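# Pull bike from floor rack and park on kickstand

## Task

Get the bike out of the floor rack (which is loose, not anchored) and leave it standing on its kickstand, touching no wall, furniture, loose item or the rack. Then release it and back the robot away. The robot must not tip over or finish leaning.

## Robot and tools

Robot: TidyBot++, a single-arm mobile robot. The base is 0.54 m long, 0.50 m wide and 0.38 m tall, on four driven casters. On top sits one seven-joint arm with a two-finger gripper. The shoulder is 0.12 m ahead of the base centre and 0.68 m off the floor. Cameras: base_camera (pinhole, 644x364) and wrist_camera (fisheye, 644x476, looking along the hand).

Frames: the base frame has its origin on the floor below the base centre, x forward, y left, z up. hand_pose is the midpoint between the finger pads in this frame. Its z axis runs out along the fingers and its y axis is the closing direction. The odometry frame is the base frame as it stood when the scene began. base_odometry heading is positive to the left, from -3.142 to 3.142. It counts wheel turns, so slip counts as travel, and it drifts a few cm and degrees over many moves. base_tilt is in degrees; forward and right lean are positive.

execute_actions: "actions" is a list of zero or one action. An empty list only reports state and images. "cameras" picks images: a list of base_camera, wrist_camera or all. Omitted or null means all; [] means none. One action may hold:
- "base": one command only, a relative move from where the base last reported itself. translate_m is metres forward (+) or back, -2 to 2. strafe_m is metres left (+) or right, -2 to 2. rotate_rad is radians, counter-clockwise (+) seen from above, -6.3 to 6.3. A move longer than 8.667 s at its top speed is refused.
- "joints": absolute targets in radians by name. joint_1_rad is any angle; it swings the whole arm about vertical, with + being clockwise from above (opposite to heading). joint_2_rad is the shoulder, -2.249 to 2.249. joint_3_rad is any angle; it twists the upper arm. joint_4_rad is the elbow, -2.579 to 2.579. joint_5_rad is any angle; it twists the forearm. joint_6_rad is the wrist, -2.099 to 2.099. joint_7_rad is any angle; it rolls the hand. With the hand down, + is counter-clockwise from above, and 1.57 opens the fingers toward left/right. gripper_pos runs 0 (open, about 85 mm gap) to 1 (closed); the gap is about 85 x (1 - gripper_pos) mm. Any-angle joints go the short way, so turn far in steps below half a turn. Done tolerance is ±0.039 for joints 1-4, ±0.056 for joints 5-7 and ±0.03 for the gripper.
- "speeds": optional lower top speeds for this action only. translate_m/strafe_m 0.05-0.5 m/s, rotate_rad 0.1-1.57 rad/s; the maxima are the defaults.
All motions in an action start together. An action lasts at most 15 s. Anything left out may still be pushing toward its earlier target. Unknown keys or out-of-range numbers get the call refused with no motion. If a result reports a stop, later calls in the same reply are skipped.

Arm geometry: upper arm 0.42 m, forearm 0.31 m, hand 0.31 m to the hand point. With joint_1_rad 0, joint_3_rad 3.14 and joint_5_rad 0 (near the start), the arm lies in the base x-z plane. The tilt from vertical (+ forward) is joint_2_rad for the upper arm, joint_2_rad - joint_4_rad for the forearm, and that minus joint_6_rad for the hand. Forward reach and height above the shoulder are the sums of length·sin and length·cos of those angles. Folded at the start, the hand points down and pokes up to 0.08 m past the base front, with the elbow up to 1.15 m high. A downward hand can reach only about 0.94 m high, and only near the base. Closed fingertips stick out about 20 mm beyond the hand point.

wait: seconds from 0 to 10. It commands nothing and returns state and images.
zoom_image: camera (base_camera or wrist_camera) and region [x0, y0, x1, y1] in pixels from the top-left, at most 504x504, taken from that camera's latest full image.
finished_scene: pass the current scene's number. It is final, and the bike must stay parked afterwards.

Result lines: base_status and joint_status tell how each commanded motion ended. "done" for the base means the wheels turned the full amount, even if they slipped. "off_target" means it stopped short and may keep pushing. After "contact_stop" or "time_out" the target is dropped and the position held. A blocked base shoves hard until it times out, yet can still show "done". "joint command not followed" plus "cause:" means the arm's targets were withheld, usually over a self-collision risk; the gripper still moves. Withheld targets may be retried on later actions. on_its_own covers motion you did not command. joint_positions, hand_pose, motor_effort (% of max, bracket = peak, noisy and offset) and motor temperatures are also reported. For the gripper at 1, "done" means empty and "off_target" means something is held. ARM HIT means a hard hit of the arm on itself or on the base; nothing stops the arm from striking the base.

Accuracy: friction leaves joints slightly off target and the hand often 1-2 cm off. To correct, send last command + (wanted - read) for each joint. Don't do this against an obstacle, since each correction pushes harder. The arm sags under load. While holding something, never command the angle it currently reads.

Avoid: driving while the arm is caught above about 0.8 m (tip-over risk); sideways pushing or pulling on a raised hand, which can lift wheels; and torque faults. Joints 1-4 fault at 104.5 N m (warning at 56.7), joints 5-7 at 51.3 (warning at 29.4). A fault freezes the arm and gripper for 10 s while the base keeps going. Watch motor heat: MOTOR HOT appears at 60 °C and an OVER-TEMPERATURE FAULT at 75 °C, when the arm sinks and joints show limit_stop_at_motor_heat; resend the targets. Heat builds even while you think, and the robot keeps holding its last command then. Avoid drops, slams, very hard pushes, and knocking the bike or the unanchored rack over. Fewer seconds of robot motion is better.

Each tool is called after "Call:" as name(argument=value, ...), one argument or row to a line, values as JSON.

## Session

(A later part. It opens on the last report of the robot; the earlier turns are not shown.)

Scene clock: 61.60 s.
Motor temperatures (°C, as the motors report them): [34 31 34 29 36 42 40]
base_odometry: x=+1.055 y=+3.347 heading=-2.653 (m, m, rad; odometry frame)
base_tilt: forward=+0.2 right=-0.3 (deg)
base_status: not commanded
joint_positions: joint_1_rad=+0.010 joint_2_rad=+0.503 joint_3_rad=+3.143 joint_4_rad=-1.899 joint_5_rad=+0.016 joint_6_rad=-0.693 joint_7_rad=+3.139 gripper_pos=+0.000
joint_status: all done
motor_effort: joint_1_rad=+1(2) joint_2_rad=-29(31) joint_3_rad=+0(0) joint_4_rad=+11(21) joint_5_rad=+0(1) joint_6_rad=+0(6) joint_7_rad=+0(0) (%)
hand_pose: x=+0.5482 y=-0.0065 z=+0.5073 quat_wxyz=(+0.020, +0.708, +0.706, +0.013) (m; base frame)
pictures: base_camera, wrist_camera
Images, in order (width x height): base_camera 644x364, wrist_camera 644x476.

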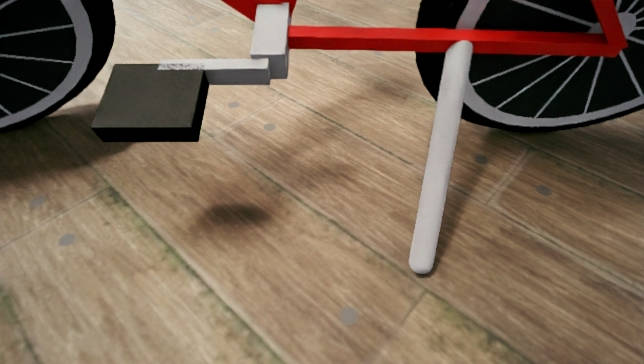

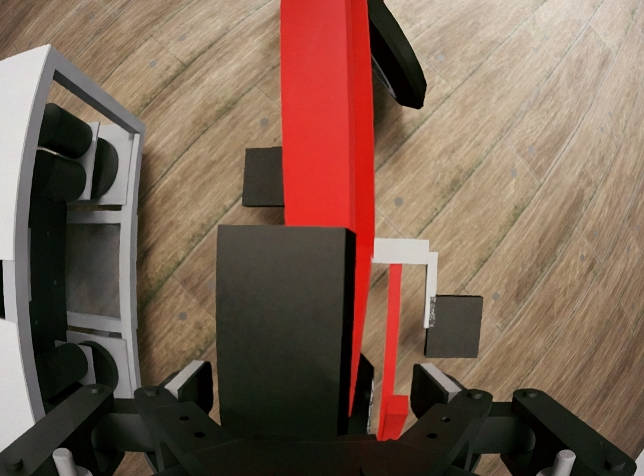

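Call:
execute_actions(
  actions=[
    {"joints":{"joint_2_rad":0.355,"joint_4_rad":-1.83,"joint_6_rad":-0.925}},
  ],
  cameras=["wrist_camera"],
)

Call:
execute_actions(
  actions=[
    {"joints":{"joint_2_rad":0.26,"joint_4_rad":-1.25,"joint_6_rad":-1.64}},
  ],
)

Scene clock: 62.93 s.
Motor temperatures (°C, as the motors report them): [34 31 34 29 36 42 40]
base_odometry: x=+1.055 y=+3.347 heading=-2.653 (m, m, rad; odometry frame)
base_tilt: forward=+0.3 right=-0.3 (deg)
base_status: not commanded
joint_positions: joint_1_rad=+0.010 joint_2_rad=+0.354 joint_3_rad=+3.143 joint_4_rad=-1.842 joint_5_rad=+0.016 joint_6_rad=-0.895 joint_7_rad=+3.139 gripper_pos=+0.000
joint_status: all done
motor_effort: joint_1_rad=-1(1) joint_2_rad=-26(31) joint_3_rad=+0(1) joint_4_rad=+14(15) joint_5_rad=+0(0) joint_6_rad=-1(1) joint_7_rad=+0(0) (%)
hand_pose: x=+0.5352 y=-0.0070 z=+0.5816 quat_wxyz=(+0.022, +0.708, +0.705, +0.013) (m; base frame)
pictures: wrist_camera
Images, in order (width x height): wrist_camera 644x476.

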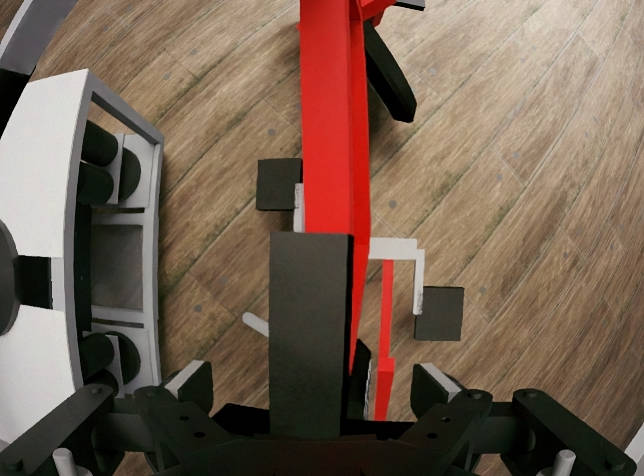

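Scene clock: 64.73 s.
Motor temperatures (°C, as the motors report them): [34 31 34 29 36 42 40]
base_odometry: x=+1.055 y=+3.347 heading=-2.653 (m, m, rad; odometry frame)
base_tilt: forward=+0.3 right=-0.3 (deg)
base_status: not commanded
joint_positions: joint_1_rad=+0.010 joint_2_rad=+0.270 joint_3_rad=+3.143 joint_4_rad=-1.266 joint_5_rad=+0.016 joint_6_rad=-1.610 joint_7_rad=+3.139 gripper_pos=+0.000
joint_status: all done
motor_effort: joint_1_rad=+1(0) joint_2_rad=-25(28) joint_3_rad=+0(0) joint_4_rad=+17(18) joint_5_rad=+0(0) joint_6_rad=-1(1) joint_7_rad=+0(0) (%)
hand_pose: x=+0.5439 y=-0.0081 z=+0.7868 quat_wxyz=(+0.004, +0.712, +0.702, -0.008) (m; base frame)
pictures: base_camera, wrist_camera
Images, in order (width x height): base_camera 644x364, wrist_camera 644x476.

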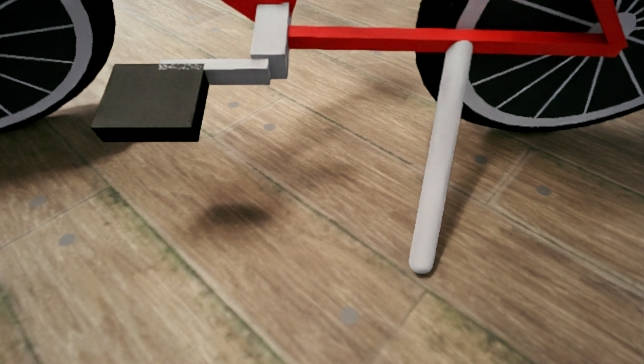

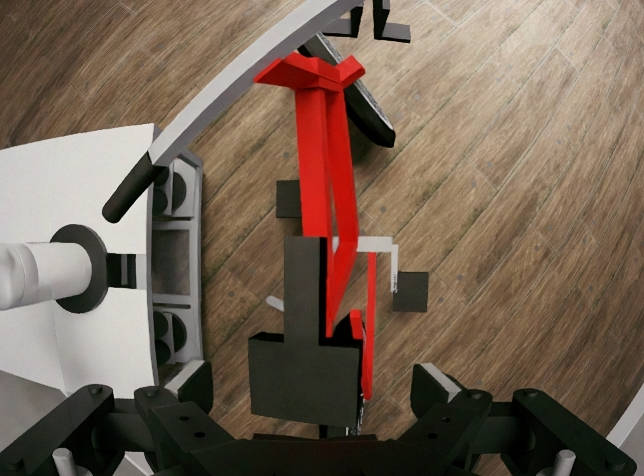

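Call:
execute_actions(
  actions=[
    {"base":{"strafe_m":0.6},"joints":{"joint_2_rad":0.0,"joint_4_rad":-1.5,"joint_6_rad":-1.2,"joint_7_rad":1.57},"speeds":{"strafe_m":0.3}},
  ],
)

Call:
execute_actions(
  actions=[
    {"base":{"translate_m":-0.6},"joints":{"joint_2_rad":-0.35,"joint_4_rad":-2.3,"joint_6_rad":-0.2}},
  ],
)

Scene clock: 68.07 s.
Motor temperatures (°C, as the motors report them): [34 31 34 29 36 42 40]
base_odometry: x=+1.336 y=+2.817 heading=-2.654 (m, m, rad; odometry frame)
base_tilt: forward=+0.3 right=-0.3 (deg)
base_status: done
joint_positions: joint_1_rad=+0.004 joint_2_rad=+0.008 joint_3_rad=+3.142 joint_4_rad=-1.482 joint_5_rad=+0.016 joint_6_rad=-1.230 joint_7_rad=+1.577 gripper_pos=+0.000
joint_status: all done
motor_effort: joint_1_rad=+1(3) joint_2_rad=-19(28) joint_3_rad=+0(2) joint_4_rad=+20(20) joint_5_rad=+1(1) joint_6_rad=+3(4) joint_7_rad=+0(0) (%)
hand_pose: x=+0.5632 y=-0.0052 z=+0.8437 quat_wxyz=(+0.009, +0.978, +0.002, +0.209) (m; base frame)
pictures: base_camera, wrist_camera
Images, in order (width x height): base_camera 644x364, wrist_camera 644x476.

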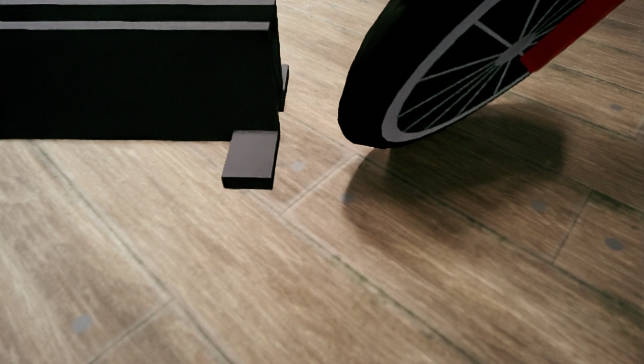

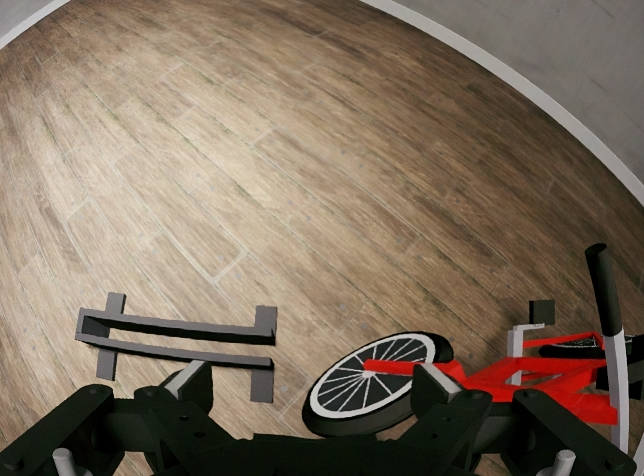

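Scene clock: 70.57 s.
Motor temperatures (°C, as the motors report them): [34 31 34 29 36 42 40]
base_odometry: x=+1.867 y=+3.098 heading=-2.654 (m, m, rad; odometry frame)
base_tilt: forward=+0.2 right=-0.3 (deg)
base_status: done
joint_positions: joint_1_rad=+0.004 joint_2_rad=-0.344 joint_3_rad=+3.142 joint_4_rad=-2.287 joint_5_rad=+0.016 joint_6_rad=-0.232 joint_7_rad=+1.577 gripper_pos=+0.000
joint_status: all done
motor_effort: joint_1_rad=+0(2) joint_2_rad=-7(22) joint_3_rad=+0(0) joint_4_rad=+21(23) joint_5_rad=+0(1) joint_6_rad=+6(7) joint_7_rad=+0(0) (%)
hand_pose: x=+0.5263 y=-0.0015 z=+0.7869 quat_wxyz=(+0.008, +0.885, +0.007, +0.465) (m; base frame)
pictures: base_camera, wrist_camera
Images, in order (width x height): base_camera 644x364, wrist_camera 644x476.

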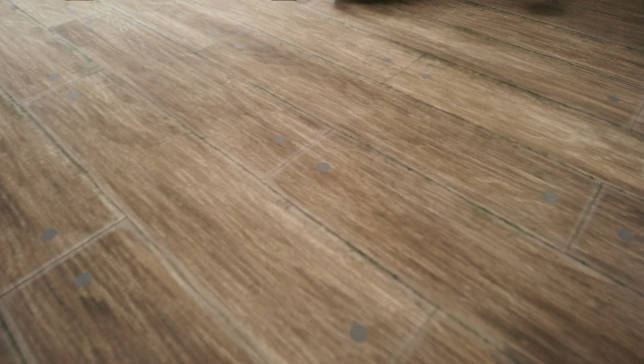

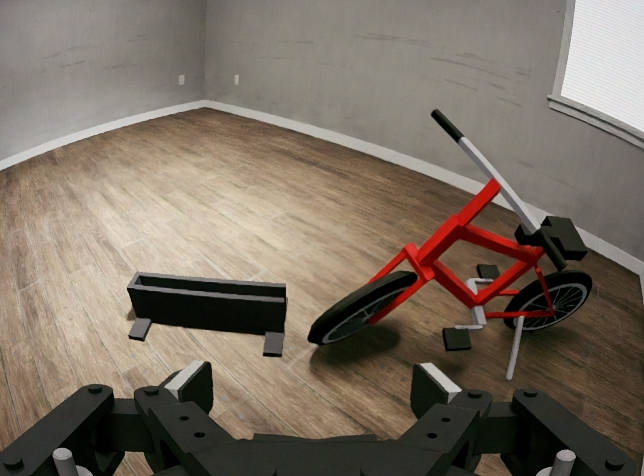

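Call:
finished_scene(
  scene=1,
)

The scene is finished: the task was done.


## Next scene

The same job, from a new start.

Call:
execute_actions(
  actions=[
    {"joints":{"joint_6_rad":0.35}},
  ],
)

Scene clock: 1.53 s.
Motor temperatures (°C, as the motors report them): [34 31 34 29 36 42 40]
base_odometry: x=+0.000 y=+0.000 heading=+0.000 (m, m, rad; odometry frame)
base_tilt: forward=+0.3 right=-0.3 (deg)
base_status: not commanded
joint_positions: joint_1_rad=-0.016 joint_2_rad=-0.363 joint_3_rad=+3.192 joint_4_rad=-2.538 joint_5_rad=-0.001 joint_6_rad=+0.336 joint_7_rad=+1.563 gripper_pos=+0.000
joint_status: all done
motor_effort: joint_1_rad=+0(0) joint_2_rad=-6(6) joint_3_rad=+0(0) joint_4_rad=+20(20) joint_5_rad=+0(0) joint_6_rad=+8(8) joint_7_rad=+0(0) (%)
hand_pose: x=+0.5288 y=-0.0141 z=+0.8141 quat_wxyz=(+0.000, +0.795, -0.022, +0.606) (m; base frame)
pictures: base_camera, wrist_camera
Images, in order (width x height): base_camera 644x364, wrist_camera 644x476.

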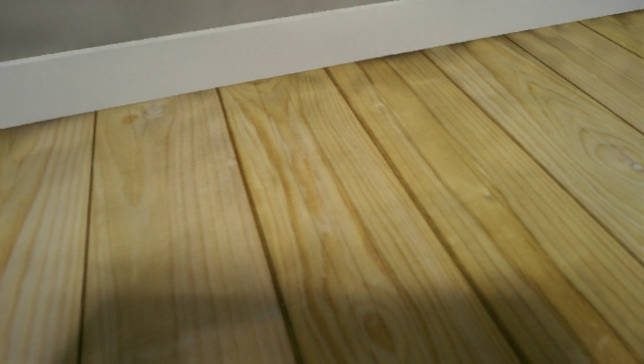

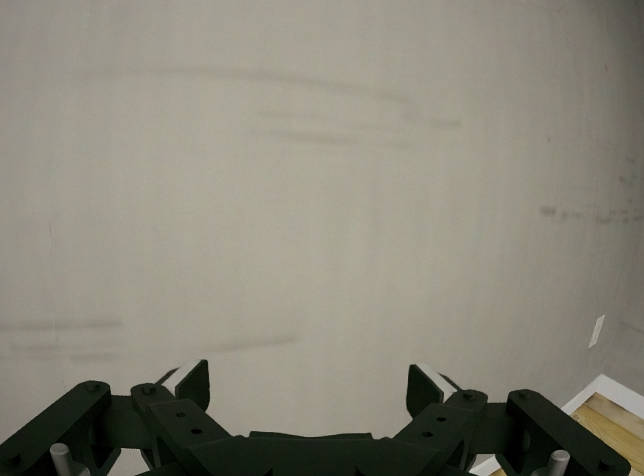

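Call:
execute_actions(
  actions=[
    {"base":{"rotate_rad":2.6},"joints":{"joint_3_rad":3.12,"joint_1_rad":0.01}},
  ],
)

Scene clock: 4.57 s.
Motor temperatures (°C, as the motors report them): [34 31 34 29 36 42 40]
base_odometry: x=+0.000 y=+0.000 heading=+2.599 (m, m, rad; odometry frame)
base_tilt: forward=+0.2 right=-0.4 (deg)
base_status: done
joint_positions: joint_1_rad=+0.000 joint_2_rad=-0.363 joint_3_rad=+3.133 joint_4_rad=-2.538 joint_5_rad=-0.001 joint_6_rad=+0.336 joint_7_rad=+1.563 gripper_pos=+0.000
joint_status: all done
motor_effort: joint_1_rad=+1(1) joint_2_rad=-5(6) joint_3_rad=+1(1) joint_4_rad=+20(20) joint_5_rad=+0(1) joint_6_rad=+8(8) joint_7_rad=+0(0) (%)
hand_pose: x=+0.5283 y=+0.0049 z=+0.8140 quat_wxyz=(-0.004, +0.795, +0.000, +0.606) (m; base frame)
pictures: base_camera, wrist_camera
Images, in order (width x height): base_camera 644x364, wrist_camera 644x476.

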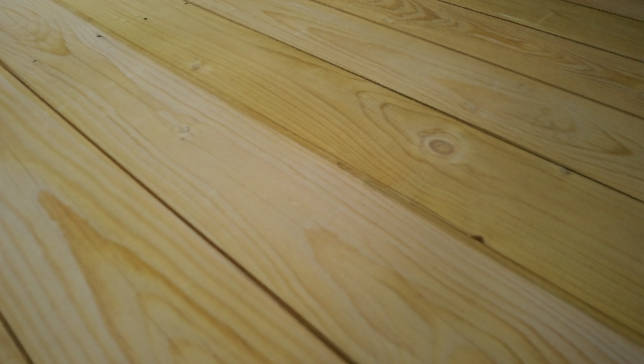

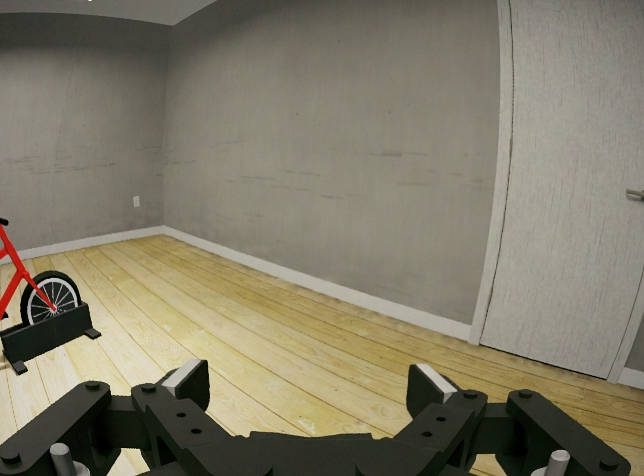

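Call:
execute_actions(
  actions=[
    {"base":{"rotate_rad":0.85},"joints":{"joint_6_rad":0.15}},
  ],
)

Scene clock: 6.40 s.
Motor temperatures (°C, as the motors report them): [34 31 34 29 36 42 40]
base_odometry: x=+0.000 y=+0.000 heading=-2.835 (m, m, rad; odometry frame)
base_tilt: forward=+0.3 right=-0.3 (deg)
base_status: done
joint_positions: joint_1_rad=+0.001 joint_2_rad=-0.363 joint_3_rad=+3.130 joint_4_rad=-2.540 joint_5_rad=-0.001 joint_6_rad=+0.169 joint_7_rad=+1.563 gripper_pos=+0.000
joint_status: all done
motor_effort: joint_1_rad=+1(0) joint_2_rad=-6(6) joint_3_rad=+0(1) joint_4_rad=+19(21) joint_5_rad=+0(1) joint_6_rad=+7(9) joint_7_rad=+0(0) (%)
hand_pose: x=+0.5098 y=+0.0055 z=+0.7643 quat_wxyz=(-0.003, +0.843, +0.002, +0.537) (m; base frame)
pictures: base_camera, wrist_camera
Images, in order (width x height): base_camera 644x364, wrist_camera 644x476.

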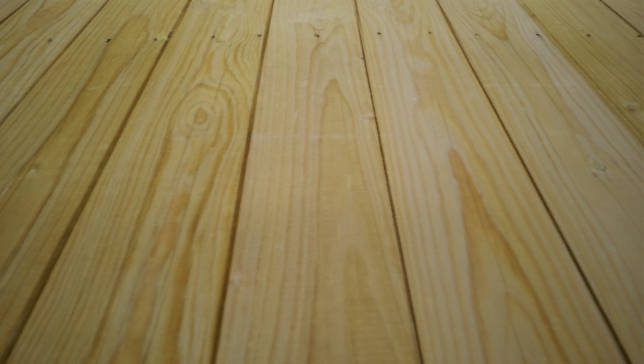

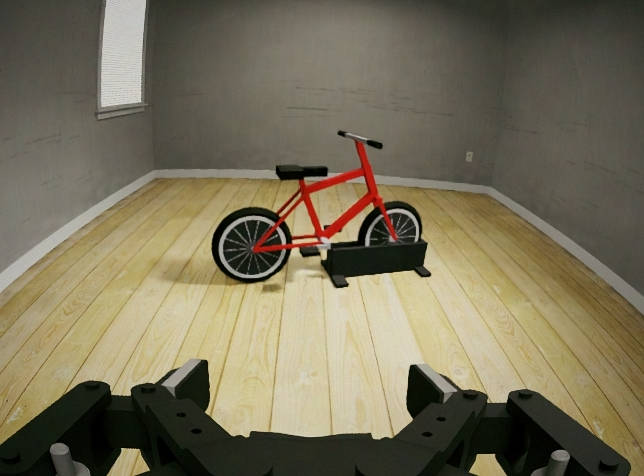

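Call:
zoom_image(
  camera="wrist_camera",
  region=[200, 120, 450, 300],
)

Region (200, 120, 450, 300) of wrist_camera's 644x476 image, scaled by 2.016; it fills the top 363 rows of this view, and the rest is white.

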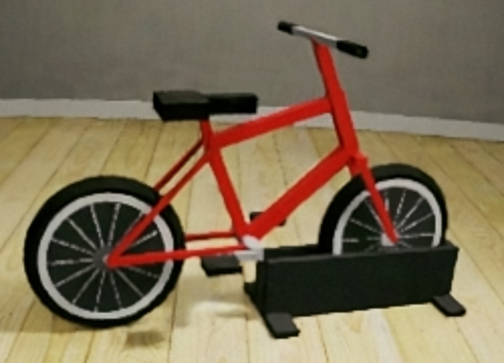

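Call:
execute_actions(
  actions=[
    {"base":{"rotate_rad":0.33},"joints":{"joint_2_rad":0.554,"joint_4_rad":-0.944,"joint_6_rad":-1.66,"joint_7_rad":-0.02}},
  ],
  cameras=[],
)

Call:
execute_actions(
  actions=[
    {"base":{"strafe_m":-0.49}},
  ],
  cameras=[],
)

Call:
execute_actions(
  actions=[
    {"base":{"translate_m":0.95}},
  ],
)

Scene clock: 10.47 s.
Motor temperatures (°C, as the motors report them): [34 31 34 29 36 42 40]
base_odometry: x=+0.000 y=+0.000 heading=-2.506 (m, m, rad; odometry frame)
base_tilt: forward=+0.3 right=-0.3 (deg)
base_status: done
joint_positions: joint_1_rad=+0.001 joint_2_rad=+0.543 joint_3_rad=+3.128 joint_4_rad=-0.965 joint_5_rad=-0.001 joint_6_rad=-1.626 joint_7_rad=+0.001 gripper_pos=+0.000
joint_status: all done
motor_effort: joint_1_rad=+1(1) joint_2_rad=-35(37) joint_3_rad=-1(2) joint_4_rad=+18(20) joint_5_rad=+0(0) joint_6_rad=-1(8) joint_7_rad=+0(0) (%)
hand_pose: x=+0.6523 y=+0.0065 z=+0.7506 quat_wxyz=(-0.005, +0.711, -0.703, +0.000) (m; base frame)
pictures: none
No camera images: the call's "cameras" was empty. Leave "cameras" out to get every camera's image.

Scene clock: 12.73 s.
Motor temperatures (°C, as the motors report them): [34 31 34 29 36 42 40]
base_odometry: x=-0.291 y=+0.394 heading=-2.506 (m, m, rad; odometry frame)
base_tilt: forward=+0.3 right=-0.3 (deg)
base_status: done
joint_positions: joint_1_rad=+0.014 joint_2_rad=+0.543 joint_3_rad=+3.128 joint_4_rad=-0.965 joint_5_rad=-0.001 joint_6_rad=-1.626 joint_7_rad=+0.001 gripper_pos=+0.000
joint_status: not commanded
motor_effort: joint_1_rad=+1(5) joint_2_rad=-35(38) joint_3_rad=+0(2) joint_4_rad=+18(18) joint_5_rad=+1(1) joint_6_rad=+0(0) joint_7_rad=+0(0) (%)
hand_pose: x=+0.6523 y=-0.0001 z=+0.7506 quat_wxyz=(-0.005, +0.707, -0.707, +0.000) (m; base frame)
pictures: none
No camera images: the call's "cameras" was empty. Leave "cameras" out to get every camera's image.

Scene clock: 16.00 s.
Motor temperatures (°C, as the motors report them): [34 31 34 29 36 42 40]
base_odometry: x=-1.056 y=-0.170 heading=-2.506 (m, m, rad; odometry frame)
base_tilt: forward=+0.3 right=-0.3 (deg)
base_status: done
joint_positions: joint_1_rad=+0.014 joint_2_rad=+0.550 joint_3_rad=+3.128 joint_4_rad=-0.962 joint_5_rad=-0.001 joint_6_rad=-1.630 joint_7_rad=+0.001 gripper_pos=+0.000
joint_status: not commanded
motor_effort: joint_1_rad=+1(3) joint_2_rad=-37(38) joint_3_rad=+0(1) joint_4_rad=+18(19) joint_5_rad=+1(1) joint_6_rad=+0(1) joint_7_rad=+1(0) (%)
hand_pose: x=+0.6524 y=-0.0001 z=+0.7476 quat_wxyz=(-0.003, +0.707, -0.708, -0.003) (m; base frame)
pictures: base_camera, wrist_camera
Images, in order (width x height): base_camera 644x364, wrist_camera 644x476.

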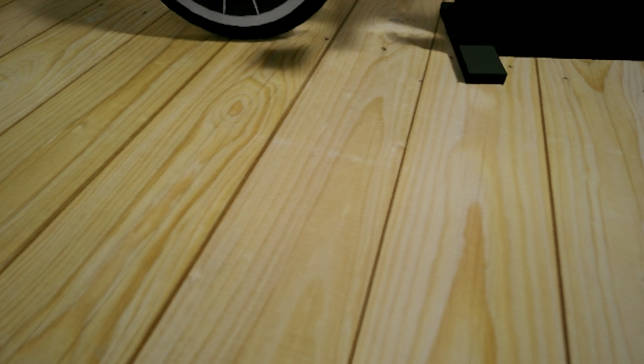

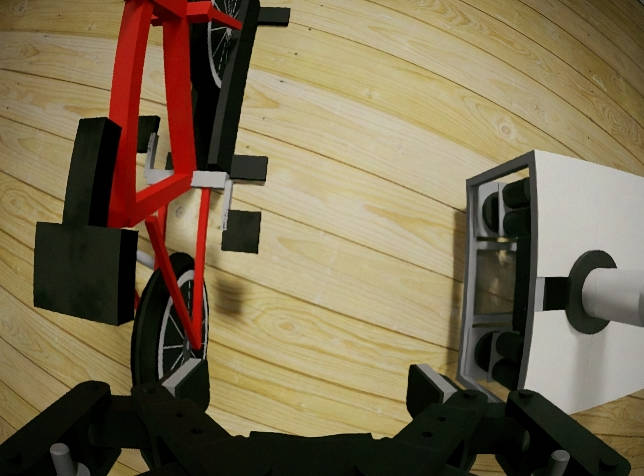

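Call:
execute_actions(
  actions=[
    {"base":{"rotate_rad":-0.055}},
  ],
  cameras=[],
)

Call:
execute_actions(
  actions=[
    {"base":{"strafe_m":-0.075}},
  ],
  cameras=[],
)

Call:
execute_actions(
  actions=[
    {"base":{"translate_m":0.25},"joints":{"joint_2_rad":0.585,"joint_4_rad":-1.26,"joint_6_rad":-1.28}},
  ],
)

Scene clock: 17.37 s.
Motor temperatures (°C, as the motors report them): [34 31 34 29 36 42 40]
base_odometry: x=-1.056 y=-0.170 heading=-2.561 (m, m, rad; odometry frame)
base_tilt: forward=+0.3 right=-0.3 (deg)
base_status: done
joint_positions: joint_1_rad=+0.016 joint_2_rad=+0.550 joint_3_rad=+3.127 joint_4_rad=-0.962 joint_5_rad=-0.001 joint_6_rad=-1.630 joint_7_rad=+0.001 gripper_pos=+0.000
joint_status: not commanded
motor_effort: joint_1_rad=+1(6) joint_2_rad=-36(38) joint_3_rad=+0(2) joint_4_rad=+18(18) joint_5_rad=+1(1) joint_6_rad=+0(1) joint_7_rad=+0(0) (%)
hand_pose: x=+0.6524 y=-0.0009 z=+0.7476 quat_wxyz=(-0.003, +0.706, -0.708, -0.003) (m; base frame)
pictures: none
No camera images: the call's "cameras" was empty. Leave "cameras" out to get every camera's image.

Scene clock: 18.60 s.
Motor temperatures (°C, as the motors report them): [34 31 34 29 36 42 40]
base_odometry: x=-1.098 y=-0.107 heading=-2.561 (m, m, rad; odometry frame)
base_tilt: forward=+0.3 right=-0.3 (deg)
base_status: done
joint_positions: joint_1_rad=+0.017 joint_2_rad=+0.550 joint_3_rad=+3.127 joint_4_rad=-0.962 joint_5_rad=-0.001 joint_6_rad=-1.630 joint_7_rad=+0.001 gripper_pos=+0.000
joint_status: not commanded
motor_effort: joint_1_rad=+1(3) joint_2_rad=-36(39) joint_3_rad=+0(2) joint_4_rad=+18(19) joint_5_rad=+0(1) joint_6_rad=+0(1) joint_7_rad=+0(0) (%)
hand_pose: x=+0.6524 y=-0.0012 z=+0.7476 quat_wxyz=(-0.003, +0.706, -0.708, -0.003) (m; base frame)
pictures: none
No camera images: the call's "cameras" was empty. Leave "cameras" out to get every camera's image.

Scene clock: 20.37 s.
Motor temperatures (°C, as the motors report them): [34 31 34 29 36 42 40]
base_odometry: x=-1.307 y=-0.244 heading=-2.561 (m, m, rad; odometry frame)
base_tilt: forward=+0.3 right=-0.3 (deg)
base_status: done
joint_positions: joint_1_rad=+0.017 joint_2_rad=+0.590 joint_3_rad=+3.127 joint_4_rad=-1.242 joint_5_rad=-0.001 joint_6_rad=-1.309 joint_7_rad=+0.001 gripper_pos=+0.000
joint_status: all done
motor_effort: joint_1_rad=+1(0) joint_2_rad=-37(41) joint_3_rad=-1(1) joint_4_rad=+17(19) joint_5_rad=+1(1) joint_6_rad=+0(1) joint_7_rad=+0(0) (%)
hand_pose: x=+0.6569 y=-0.0006 z=+0.6392 quat_wxyz=(-0.003, +0.706, -0.708, -0.003) (m; base frame)
pictures: base_camera, wrist_camera
Images, in order (width x height): base_camera 644x364, wrist_camera 644x476.

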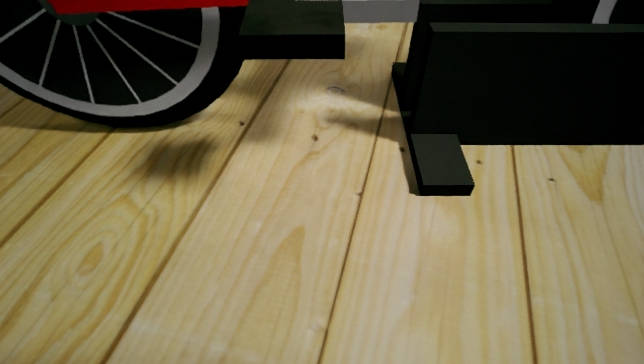

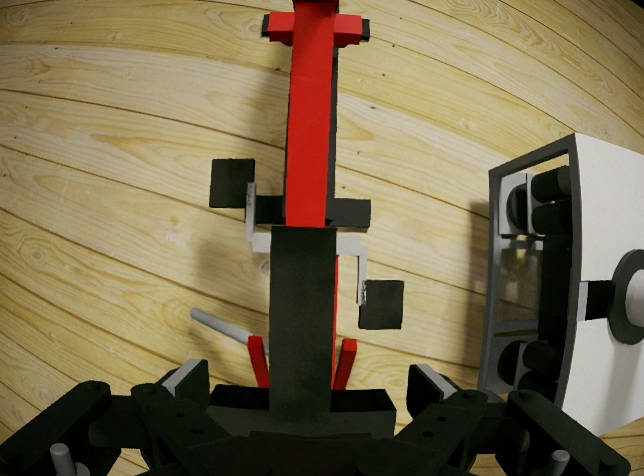

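Call:
execute_actions(
  actions=[
    {"joints":{"joint_2_rad":0.695,"joint_4_rad":-1.436,"joint_6_rad":-1.002}},
  ],
  cameras=["wrist_camera"],
)

Scene clock: 21.93 s.
Motor temperatures (°C, as the motors report them): [34 31 34 29 36 42 40]
base_odometry: x=-1.307 y=-0.244 heading=-2.561 (m, m, rad; odometry frame)
base_tilt: forward=+0.3 right=-0.3 (deg)
base_status: not commanded
joint_positions: joint_1_rad=+0.017 joint_2_rad=+0.699 joint_3_rad=+3.127 joint_4_rad=-1.424 joint_5_rad=-0.001 joint_6_rad=-1.035 joint_7_rad=+0.001 gripper_pos=+0.000
joint_status: all done
motor_effort: joint_1_rad=+0(0) joint_2_rad=-38(40) joint_3_rad=-1(1) joint_4_rad=+15(17) joint_5_rad=+0(0) joint_6_rad=-1(1) joint_7_rad=+0(0) (%)
hand_pose: x=+0.6519 y=+0.0000 z=+0.5279 quat_wxyz=(+0.002, +0.705, -0.709, -0.010) (m; base frame)
pictures: wrist_camera
Images, in order (width x height): wrist_camera 644x476.

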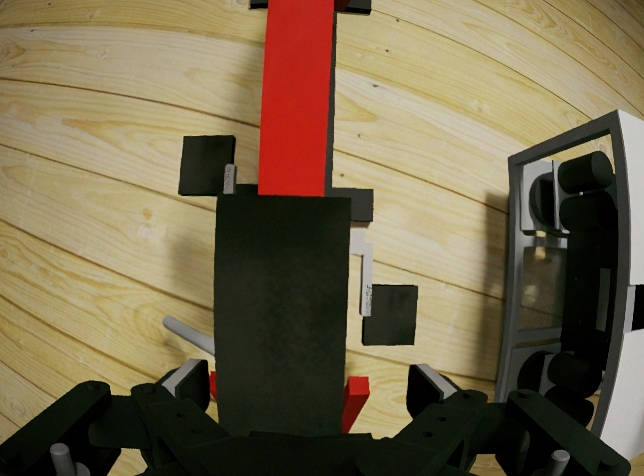

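Call:
execute_actions(
  actions=[
    {"joints":{"joint_6_rad":-0.975,"gripper_pos":1.0}},
  ],
  cameras=["wrist_camera"],
)

Call:
execute_actions(
  actions=[
    {"base":{"strafe_m":0.25},"speeds":{"strafe_m":0.12}},
  ],
)

Scene clock: 23.17 s.
Motor temperatures (°C, as the motors report them): [34 31 34 29 36 42 40]
base_odometry: x=-1.307 y=-0.244 heading=-2.561 (m, m, rad; odometry frame)
base_tilt: forward=+0.3 right=-0.3 (deg)
base_status: not commanded
joint_positions: joint_1_rad=+0.017 joint_2_rad=+0.697 joint_3_rad=+3.127 joint_4_rad=-1.426 joint_5_rad=-0.001 joint_6_rad=-1.005 joint_7_rad=+0.001 gripper_pos=+0.572
joint_status: gripper_pos off_target (ended at +0.572, target +1.000); the others done
motor_effort: joint_1_rad=+0(0) joint_2_rad=-37(38) joint_3_rad=-1(1) joint_4_rad=+15(19) joint_5_rad=+0(1) joint_6_rad=+2(7) joint_7_rad=+0(1) (%)
hand_pose: x=+0.6609 y=+0.0000 z=+0.5285 quat_wxyz=(-0.009, +0.705, -0.709, +0.001) (m; base frame)
pictures: wrist_camera
Images, in order (width x height): wrist_camera 644x476.

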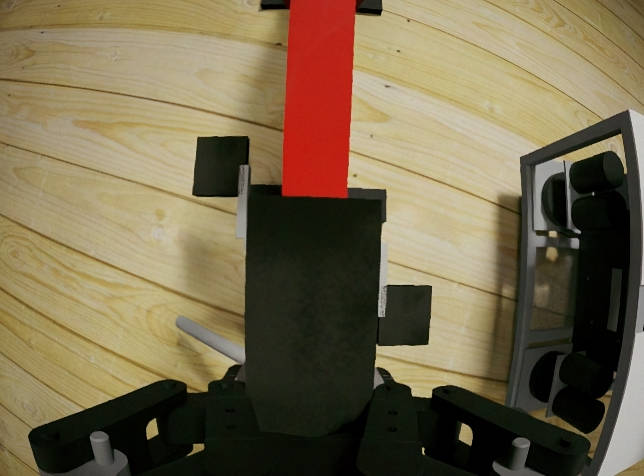

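Scene clock: 25.83 s.
Motor temperatures (°C, as the motors report them): [34 31 34 29 36 42 40]
base_odometry: x=-1.170 y=-0.453 heading=-2.561 (m, m, rad; odometry frame)
base_tilt: forward=+0.3 right=-0.3 (deg)
base_status: done
joint_positions: joint_1_rad=+0.009 joint_2_rad=+0.696 joint_3_rad=+3.123 joint_4_rad=-1.429 joint_5_rad=+0.005 joint_6_rad=-1.005 joint_7_rad=-0.007 gripper_pos=+0.572
joint_status: not commanded
motor_effort: joint_1_rad=+1(6) joint_2_rad=-35(38) joint_3_rad=+0(5) joint_4_rad=+17(18) joint_5_rad=+1(5) joint_6_rad=+6(7) joint_7_rad=+1(4) (%)
hand_pose: x=+0.6595 y=+0.0049 z=+0.5282 quat_wxyz=(-0.007, +0.707, -0.707, +0.001) (m; base frame)
pictures: base_camera, wrist_camera
Images, in order (width x height): base_camera 644x364, wrist_camera 644x476.

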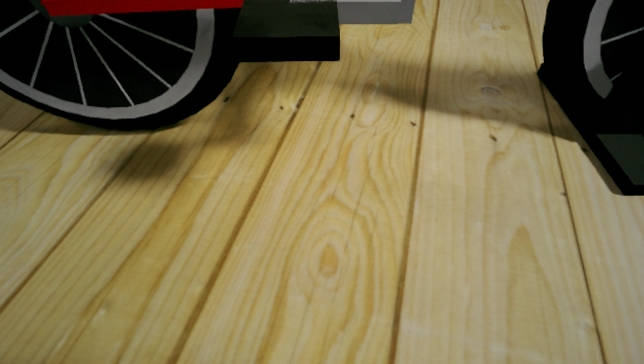

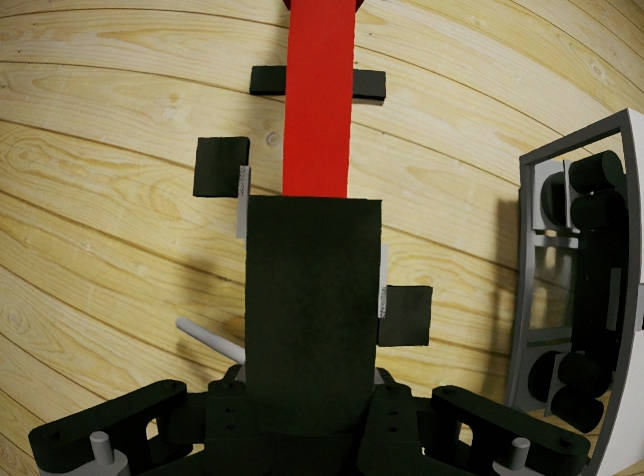

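Call:
execute_actions(
  actions=[
    {"base":{"strafe_m":0.34},"speeds":{"strafe_m":0.12}},
  ],
)

Scene clock: 29.60 s.
Motor temperatures (°C, as the motors report them): [34 31 34 29 36 42 40]
base_odometry: x=-0.983 y=-0.738 heading=-2.562 (m, m, rad; odometry frame)
base_tilt: forward=+0.3 right=-0.3 (deg)
base_status: done
joint_positions: joint_1_rad=+0.003 joint_2_rad=+0.698 joint_3_rad=+3.119 joint_4_rad=-1.431 joint_5_rad=+0.003 joint_6_rad=-1.005 joint_7_rad=-0.011 gripper_pos=+0.572
joint_status: not commanded
motor_effort: joint_1_rad=+2(7) joint_2_rad=-39(40) joint_3_rad=-1(6) joint_4_rad=+17(19) joint_5_rad=-2(6) joint_6_rad=+3(8) joint_7_rad=-1(6) (%)
hand_pose: x=+0.6582 y=+0.0110 z=+0.5268 quat_wxyz=(-0.007, +0.709, -0.705, -0.001) (m; base frame)
pictures: base_camera, wrist_camera
Images, in order (width x height): base_camera 644x364, wrist_camera 644x476.

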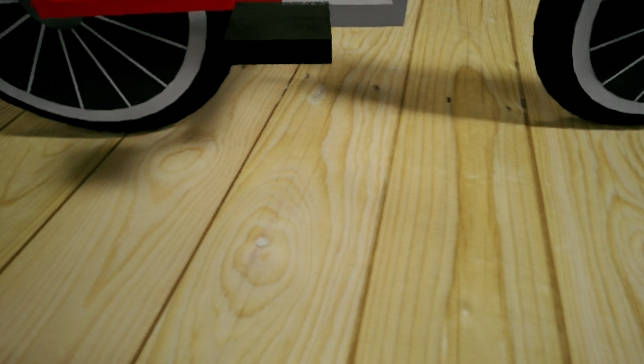

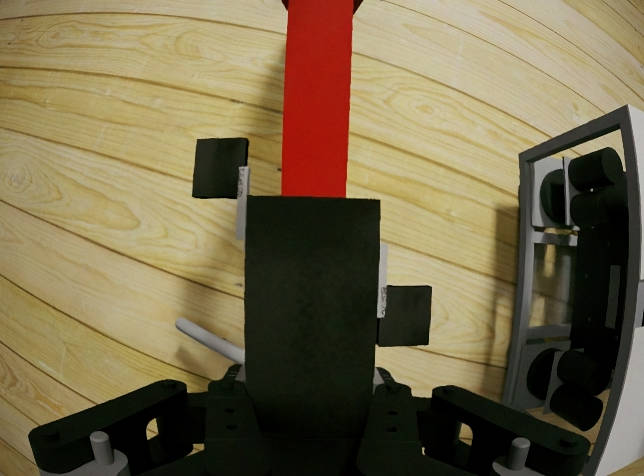

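Call:
execute_actions(
  actions=[
    {"joints":{"joint_2_rad":0.895,"joint_4_rad":-1.027,"joint_6_rad":-1.33}},
  ],
)

Scene clock: 31.47 s.
Motor temperatures (°C, as the motors report them): [34 31 34 29 36 42 40]
base_odometry: x=-0.983 y=-0.738 heading=-2.562 (m, m, rad; odometry frame)
base_tilt: forward=+0.3 right=-0.3 (deg)
base_status: not commanded
joint_positions: joint_1_rad=+0.002 joint_2_rad=+0.890 joint_3_rad=+3.119 joint_4_rad=-1.045 joint_5_rad=+0.007 joint_6_rad=-1.299 joint_7_rad=-0.011 gripper_pos=+0.572
joint_status: all done
motor_effort: joint_1_rad=+5(5) joint_2_rad=-45(45) joint_3_rad=+0(1) joint_4_rad=+16(19) joint_5_rad=-4(4) joint_6_rad=-1(6) joint_7_rad=-4(5) (%)
hand_pose: x=+0.7105 y=+0.0091 z=+0.5247 quat_wxyz=(+0.029, +0.708, -0.705, -0.037) (m; base frame)
pictures: base_camera, wrist_camera
Images, in order (width x height): base_camera 644x364, wrist_camera 644x476.

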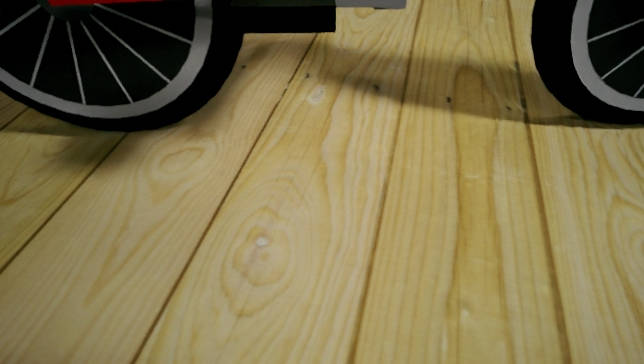

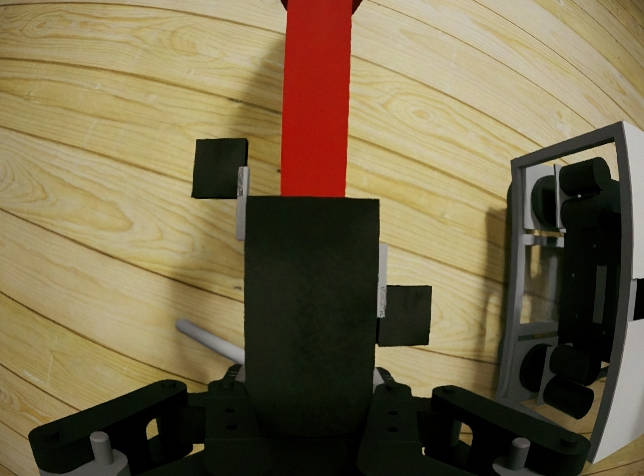

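Call:
execute_actions(
  actions=[
    {"base":{"translate_m":0.049},"joints":{"joint_2_rad":0.908,"joint_6_rad":-1.38},"speeds":{"translate_m":0.08}},
  ],
  cameras=[],
)

Call:
execute_actions(
  actions=[
    {"base":{"translate_m":0.047},"joints":{"joint_2_rad":0.923,"joint_6_rad":-1.425},"speeds":{"translate_m":0.08}},
  ],
)

Scene clock: 32.70 s.
Motor temperatures (°C, as the motors report them): [34 31 34 29 36 42 40]
base_odometry: x=-1.025 y=-0.765 heading=-2.561 (m, m, rad; odometry frame)
base_tilt: forward=+0.3 right=-0.3 (deg)
base_status: done
joint_positions: joint_1_rad=+0.002 joint_2_rad=+0.907 joint_3_rad=+3.119 joint_4_rad=-1.035 joint_5_rad=+0.008 joint_6_rad=-1.356 joint_7_rad=-0.011 gripper_pos=+0.572
joint_status: all done
motor_effort: joint_1_rad=+2(4) joint_2_rad=-45(47) joint_3_rad=-1(2) joint_4_rad=+14(17) joint_5_rad=-2(5) joint_6_rad=-2(6) joint_7_rad=-2(4) (%)
hand_pose: x=+0.6947 y=+0.0084 z=+0.5198 quat_wxyz=(+0.052, +0.707, -0.703, -0.058) (m; base frame)
pictures: none
No camera images: the call's "cameras" was empty. Leave "cameras" out to get every camera's image.

Scene clock: 33.80 s.
Motor temperatures (°C, as the motors report them): [34 31 34 29 36 42 40]
base_odometry: x=-1.064 y=-0.791 heading=-2.561 (m, m, rad; odometry frame)
base_tilt: forward=+0.3 right=-0.3 (deg)
base_status: done
joint_positions: joint_1_rad=+0.002 joint_2_rad=+0.925 joint_3_rad=+3.119 joint_4_rad=-1.032 joint_5_rad=+0.009 joint_6_rad=-1.402 joint_7_rad=-0.011 gripper_pos=+0.572
joint_status: all done
motor_effort: joint_1_rad=+3(4) joint_2_rad=-46(47) joint_3_rad=+0(3) joint_4_rad=+13(16) joint_5_rad=-3(4) joint_6_rad=-3(5) joint_7_rad=-4(5) (%)
hand_pose: x=+0.6791 y=+0.0082 z=+0.5129 quat_wxyz=(+0.074, +0.705, -0.701, -0.079) (m; base frame)
pictures: base_camera, wrist_camera
Images, in order (width x height): base_camera 644x364, wrist_camera 644x476.

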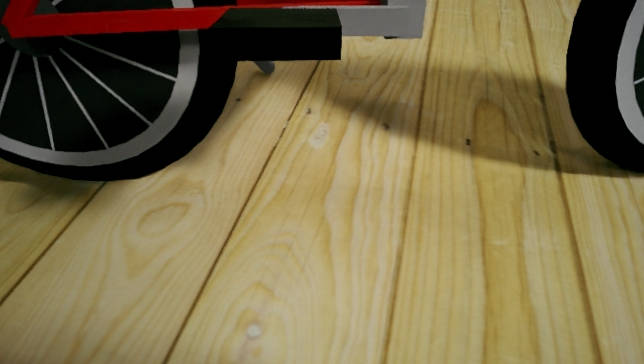

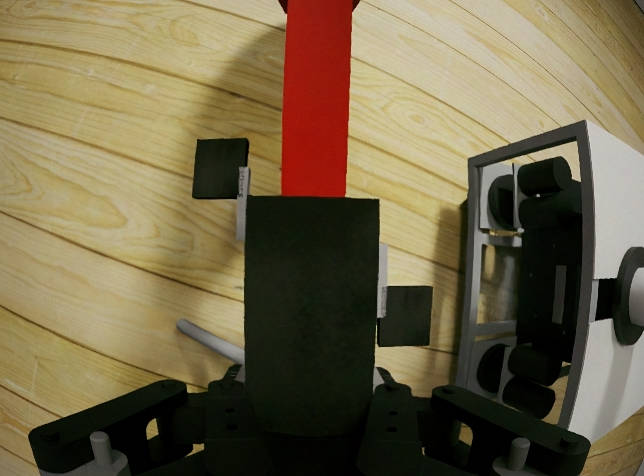

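Call:
execute_actions(
  actions=[
    {"joints":{"gripper_pos":0.4}},
  ],
)

Call:
execute_actions(
  actions=[
    {"joints":{"gripper_pos":0.0}},
  ],
)

Scene clock: 35.07 s.
Motor temperatures (°C, as the motors report them): [34 31 34 29 36 42 40]
base_odometry: x=-1.064 y=-0.791 heading=-2.561 (m, m, rad; odometry frame)
base_tilt: forward=+0.3 right=-0.3 (deg)
base_status: not commanded
joint_positions: joint_1_rad=+0.004 joint_2_rad=+0.927 joint_3_rad=+3.119 joint_4_rad=-1.022 joint_5_rad=+0.009 joint_6_rad=-1.397 joint_7_rad=-0.011 gripper_pos=+0.400
joint_status: all done
motor_effort: joint_1_rad=+0(4) joint_2_rad=-44(47) joint_3_rad=-1(3) joint_4_rad=+15(16) joint_5_rad=+0(3) joint_6_rad=-2(13) joint_7_rad=+0(4) (%)
hand_pose: x=+0.6841 y=+0.0073 z=+0.5136 quat_wxyz=(+0.069, +0.705, -0.702, -0.075) (m; base frame)
pictures: base_camera, wrist_camera
Images, in order (width x height): base_camera 644x364, wrist_camera 644x476.

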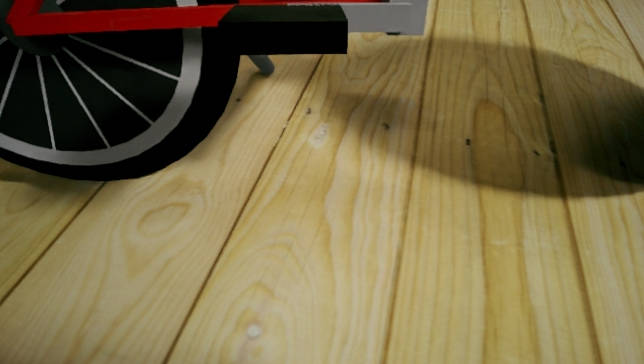

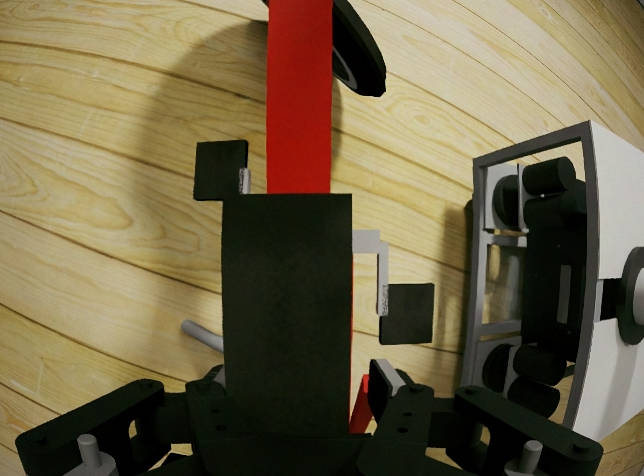

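Scene clock: 35.83 s.
Motor temperatures (°C, as the motors report them): [34 31 34 29 36 42 40]
base_odometry: x=-1.064 y=-0.791 heading=-2.561 (m, m, rad; odometry frame)
base_tilt: forward=+0.3 right=-0.3 (deg)
base_status: not commanded
joint_positions: joint_1_rad=+0.004 joint_2_rad=+0.927 joint_3_rad=+3.119 joint_4_rad=-1.022 joint_5_rad=+0.009 joint_6_rad=-1.397 joint_7_rad=-0.011 gripper_pos=+0.000
joint_status: all done
motor_effort: joint_1_rad=+0(0) joint_2_rad=-44(44) joint_3_rad=-1(1) joint_4_rad=+15(15) joint_5_rad=+0(0) joint_6_rad=-3(3) joint_7_rad=+0(0) (%)
hand_pose: x=+0.6841 y=+0.0073 z=+0.5136 quat_wxyz=(+0.069, +0.705, -0.702, -0.075) (m; base frame)
pictures: base_camera, wrist_camera
Images, in order (width x height): base_camera 644x364, wrist_camera 644x476.

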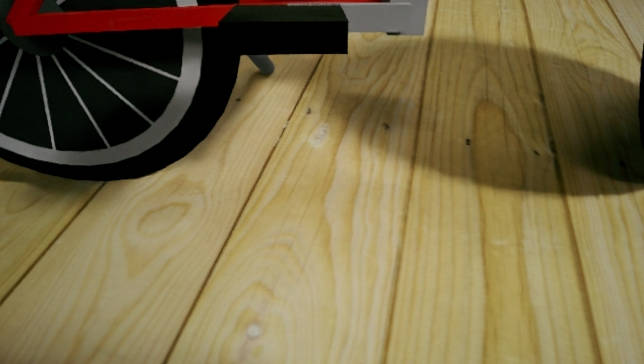

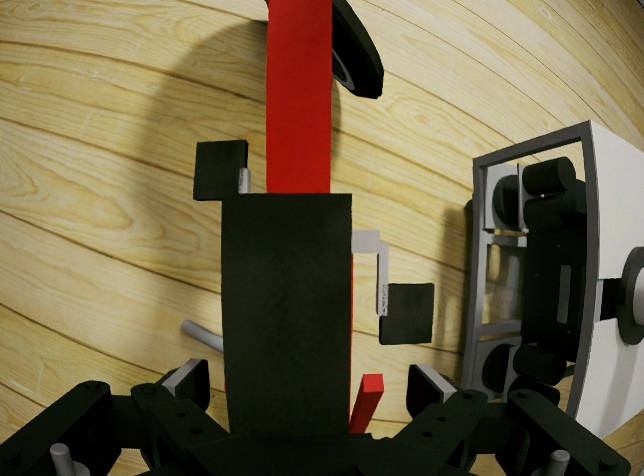

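Call:
execute_actions(
  actions=[
    {"joints":{"joint_2_rad":0.7}},
  ],
  cameras=["wrist_camera"],
)

Call:
execute_actions(
  actions=[
    {"base":{"translate_m":-0.6}},
  ],
  cameras=[],
)

Call:
execute_actions(
  actions=[
    {"joints":{"joint_1_rad":0.3,"joint_2_rad":-0.35,"joint_4_rad":-2.3,"joint_6_rad":-0.2,"joint_7_rad":1.57}},
  ],
)

Scene clock: 37.53 s.
Motor temperatures (°C, as the motors report them): [34 31 34 29 36 42 40]
base_odometry: x=-1.064 y=-0.791 heading=-2.561 (m, m, rad; odometry frame)
base_tilt: forward=+0.3 right=-0.3 (deg)
base_status: not commanded
joint_positions: joint_1_rad=+0.004 joint_2_rad=+0.696 joint_3_rad=+3.119 joint_4_rad=-1.022 joint_5_rad=+0.009 joint_6_rad=-1.397 joint_7_rad=-0.011 gripper_pos=+0.000
joint_status: all done
motor_effort: joint_1_rad=+0(0) joint_2_rad=-41(46) joint_3_rad=-1(1) joint_4_rad=+18(18) joint_5_rad=+0(0) joint_6_rad=+0(3) joint_7_rad=+0(0) (%)
hand_pose: x=+0.7076 y=+0.0072 z=+0.6476 quat_wxyz=(-0.012, +0.708, -0.706, +0.007) (m; base frame)
pictures: wrist_camera
Images, in order (width x height): wrist_camera 644x476.

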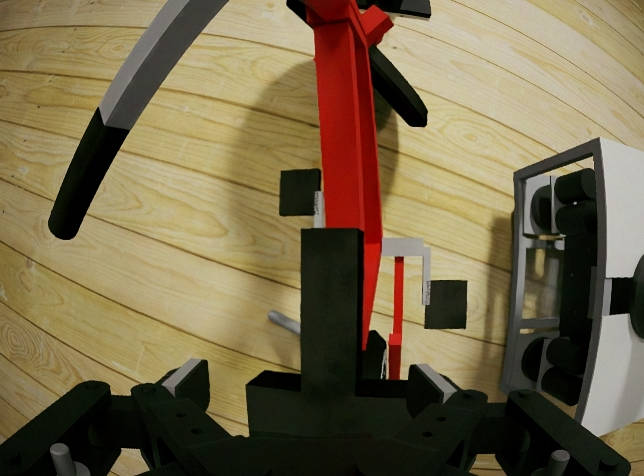

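Scene clock: 40.13 s.
Motor temperatures (°C, as the motors report them): [34 31 34 29 36 42 40]
base_odometry: x=-0.562 y=-0.462 heading=-2.561 (m, m, rad; odometry frame)
base_tilt: forward=+0.3 right=-0.3 (deg)
base_status: done
joint_positions: joint_1_rad=+0.005 joint_2_rad=+0.699 joint_3_rad=+3.119 joint_4_rad=-1.022 joint_5_rad=+0.008 joint_6_rad=-1.398 joint_7_rad=-0.011 gripper_pos=+0.000
joint_status: not commanded
motor_effort: joint_1_rad=+1(4) joint_2_rad=-41(44) joint_3_rad=-1(2) joint_4_rad=+17(19) joint_5_rad=+1(1) joint_6_rad=-1(0) joint_7_rad=+0(0) (%)
hand_pose: x=+0.7072 y=+0.0064 z=+0.6460 quat_wxyz=(-0.010, +0.708, -0.706, +0.006) (m; base frame)
pictures: none
No camera images: the call's "cameras" was empty. Leave "cameras" out to get every camera's image.

Scene clock: 42.70 s.
Motor temperatures (°C, as the motors report them): [34 31 34 29 36 42 40]
base_odometry: x=-0.562 y=-0.462 heading=-2.561 (m, m, rad; odometry frame)
base_tilt: forward=+0.3 right=-0.3 (deg)
base_status: not commanded
joint_positions: joint_1_rad=+0.283 joint_2_rad=-0.341 joint_3_rad=+3.119 joint_4_rad=-2.282 joint_5_rad=+0.008 joint_6_rad=-0.235 joint_7_rad=+1.550 gripper_pos=+0.000
joint_status: all done
motor_effort: joint_1_rad=+0(2) joint_2_rad=-8(42) joint_3_rad=+1(1) joint_4_rad=+21(22) joint_5_rad=+0(1) joint_6_rad=+7(6) joint_7_rad=+0(0) (%)
hand_pose: x=+0.5137 y=-0.1042 z=+0.7879 quat_wxyz=(+0.062, +0.877, -0.120, +0.461) (m; base frame)
pictures: base_camera, wrist_camera
Images, in order (width x height): base_camera 644x364, wrist_camera 644x476.

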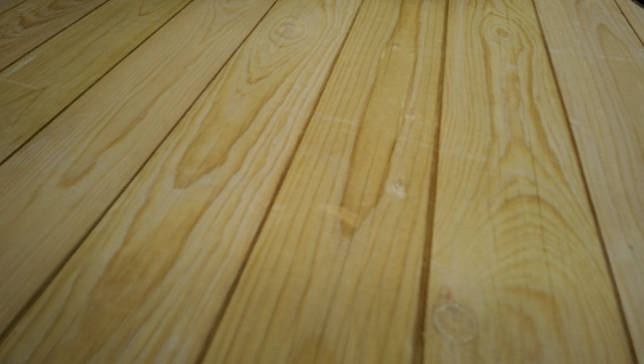

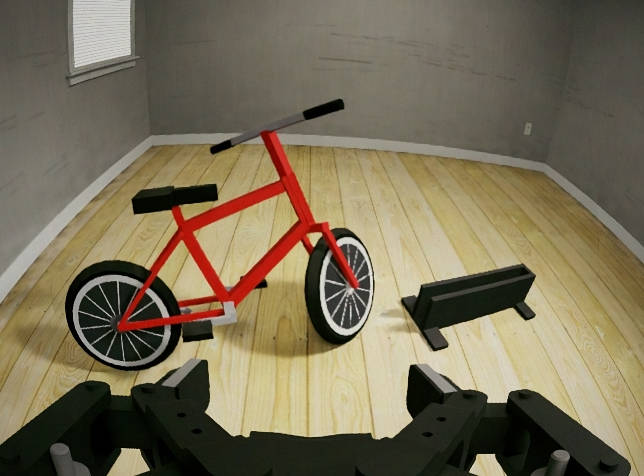

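Call:
finished_scene(
  scene=2,
)

The scene is finished: the task was done.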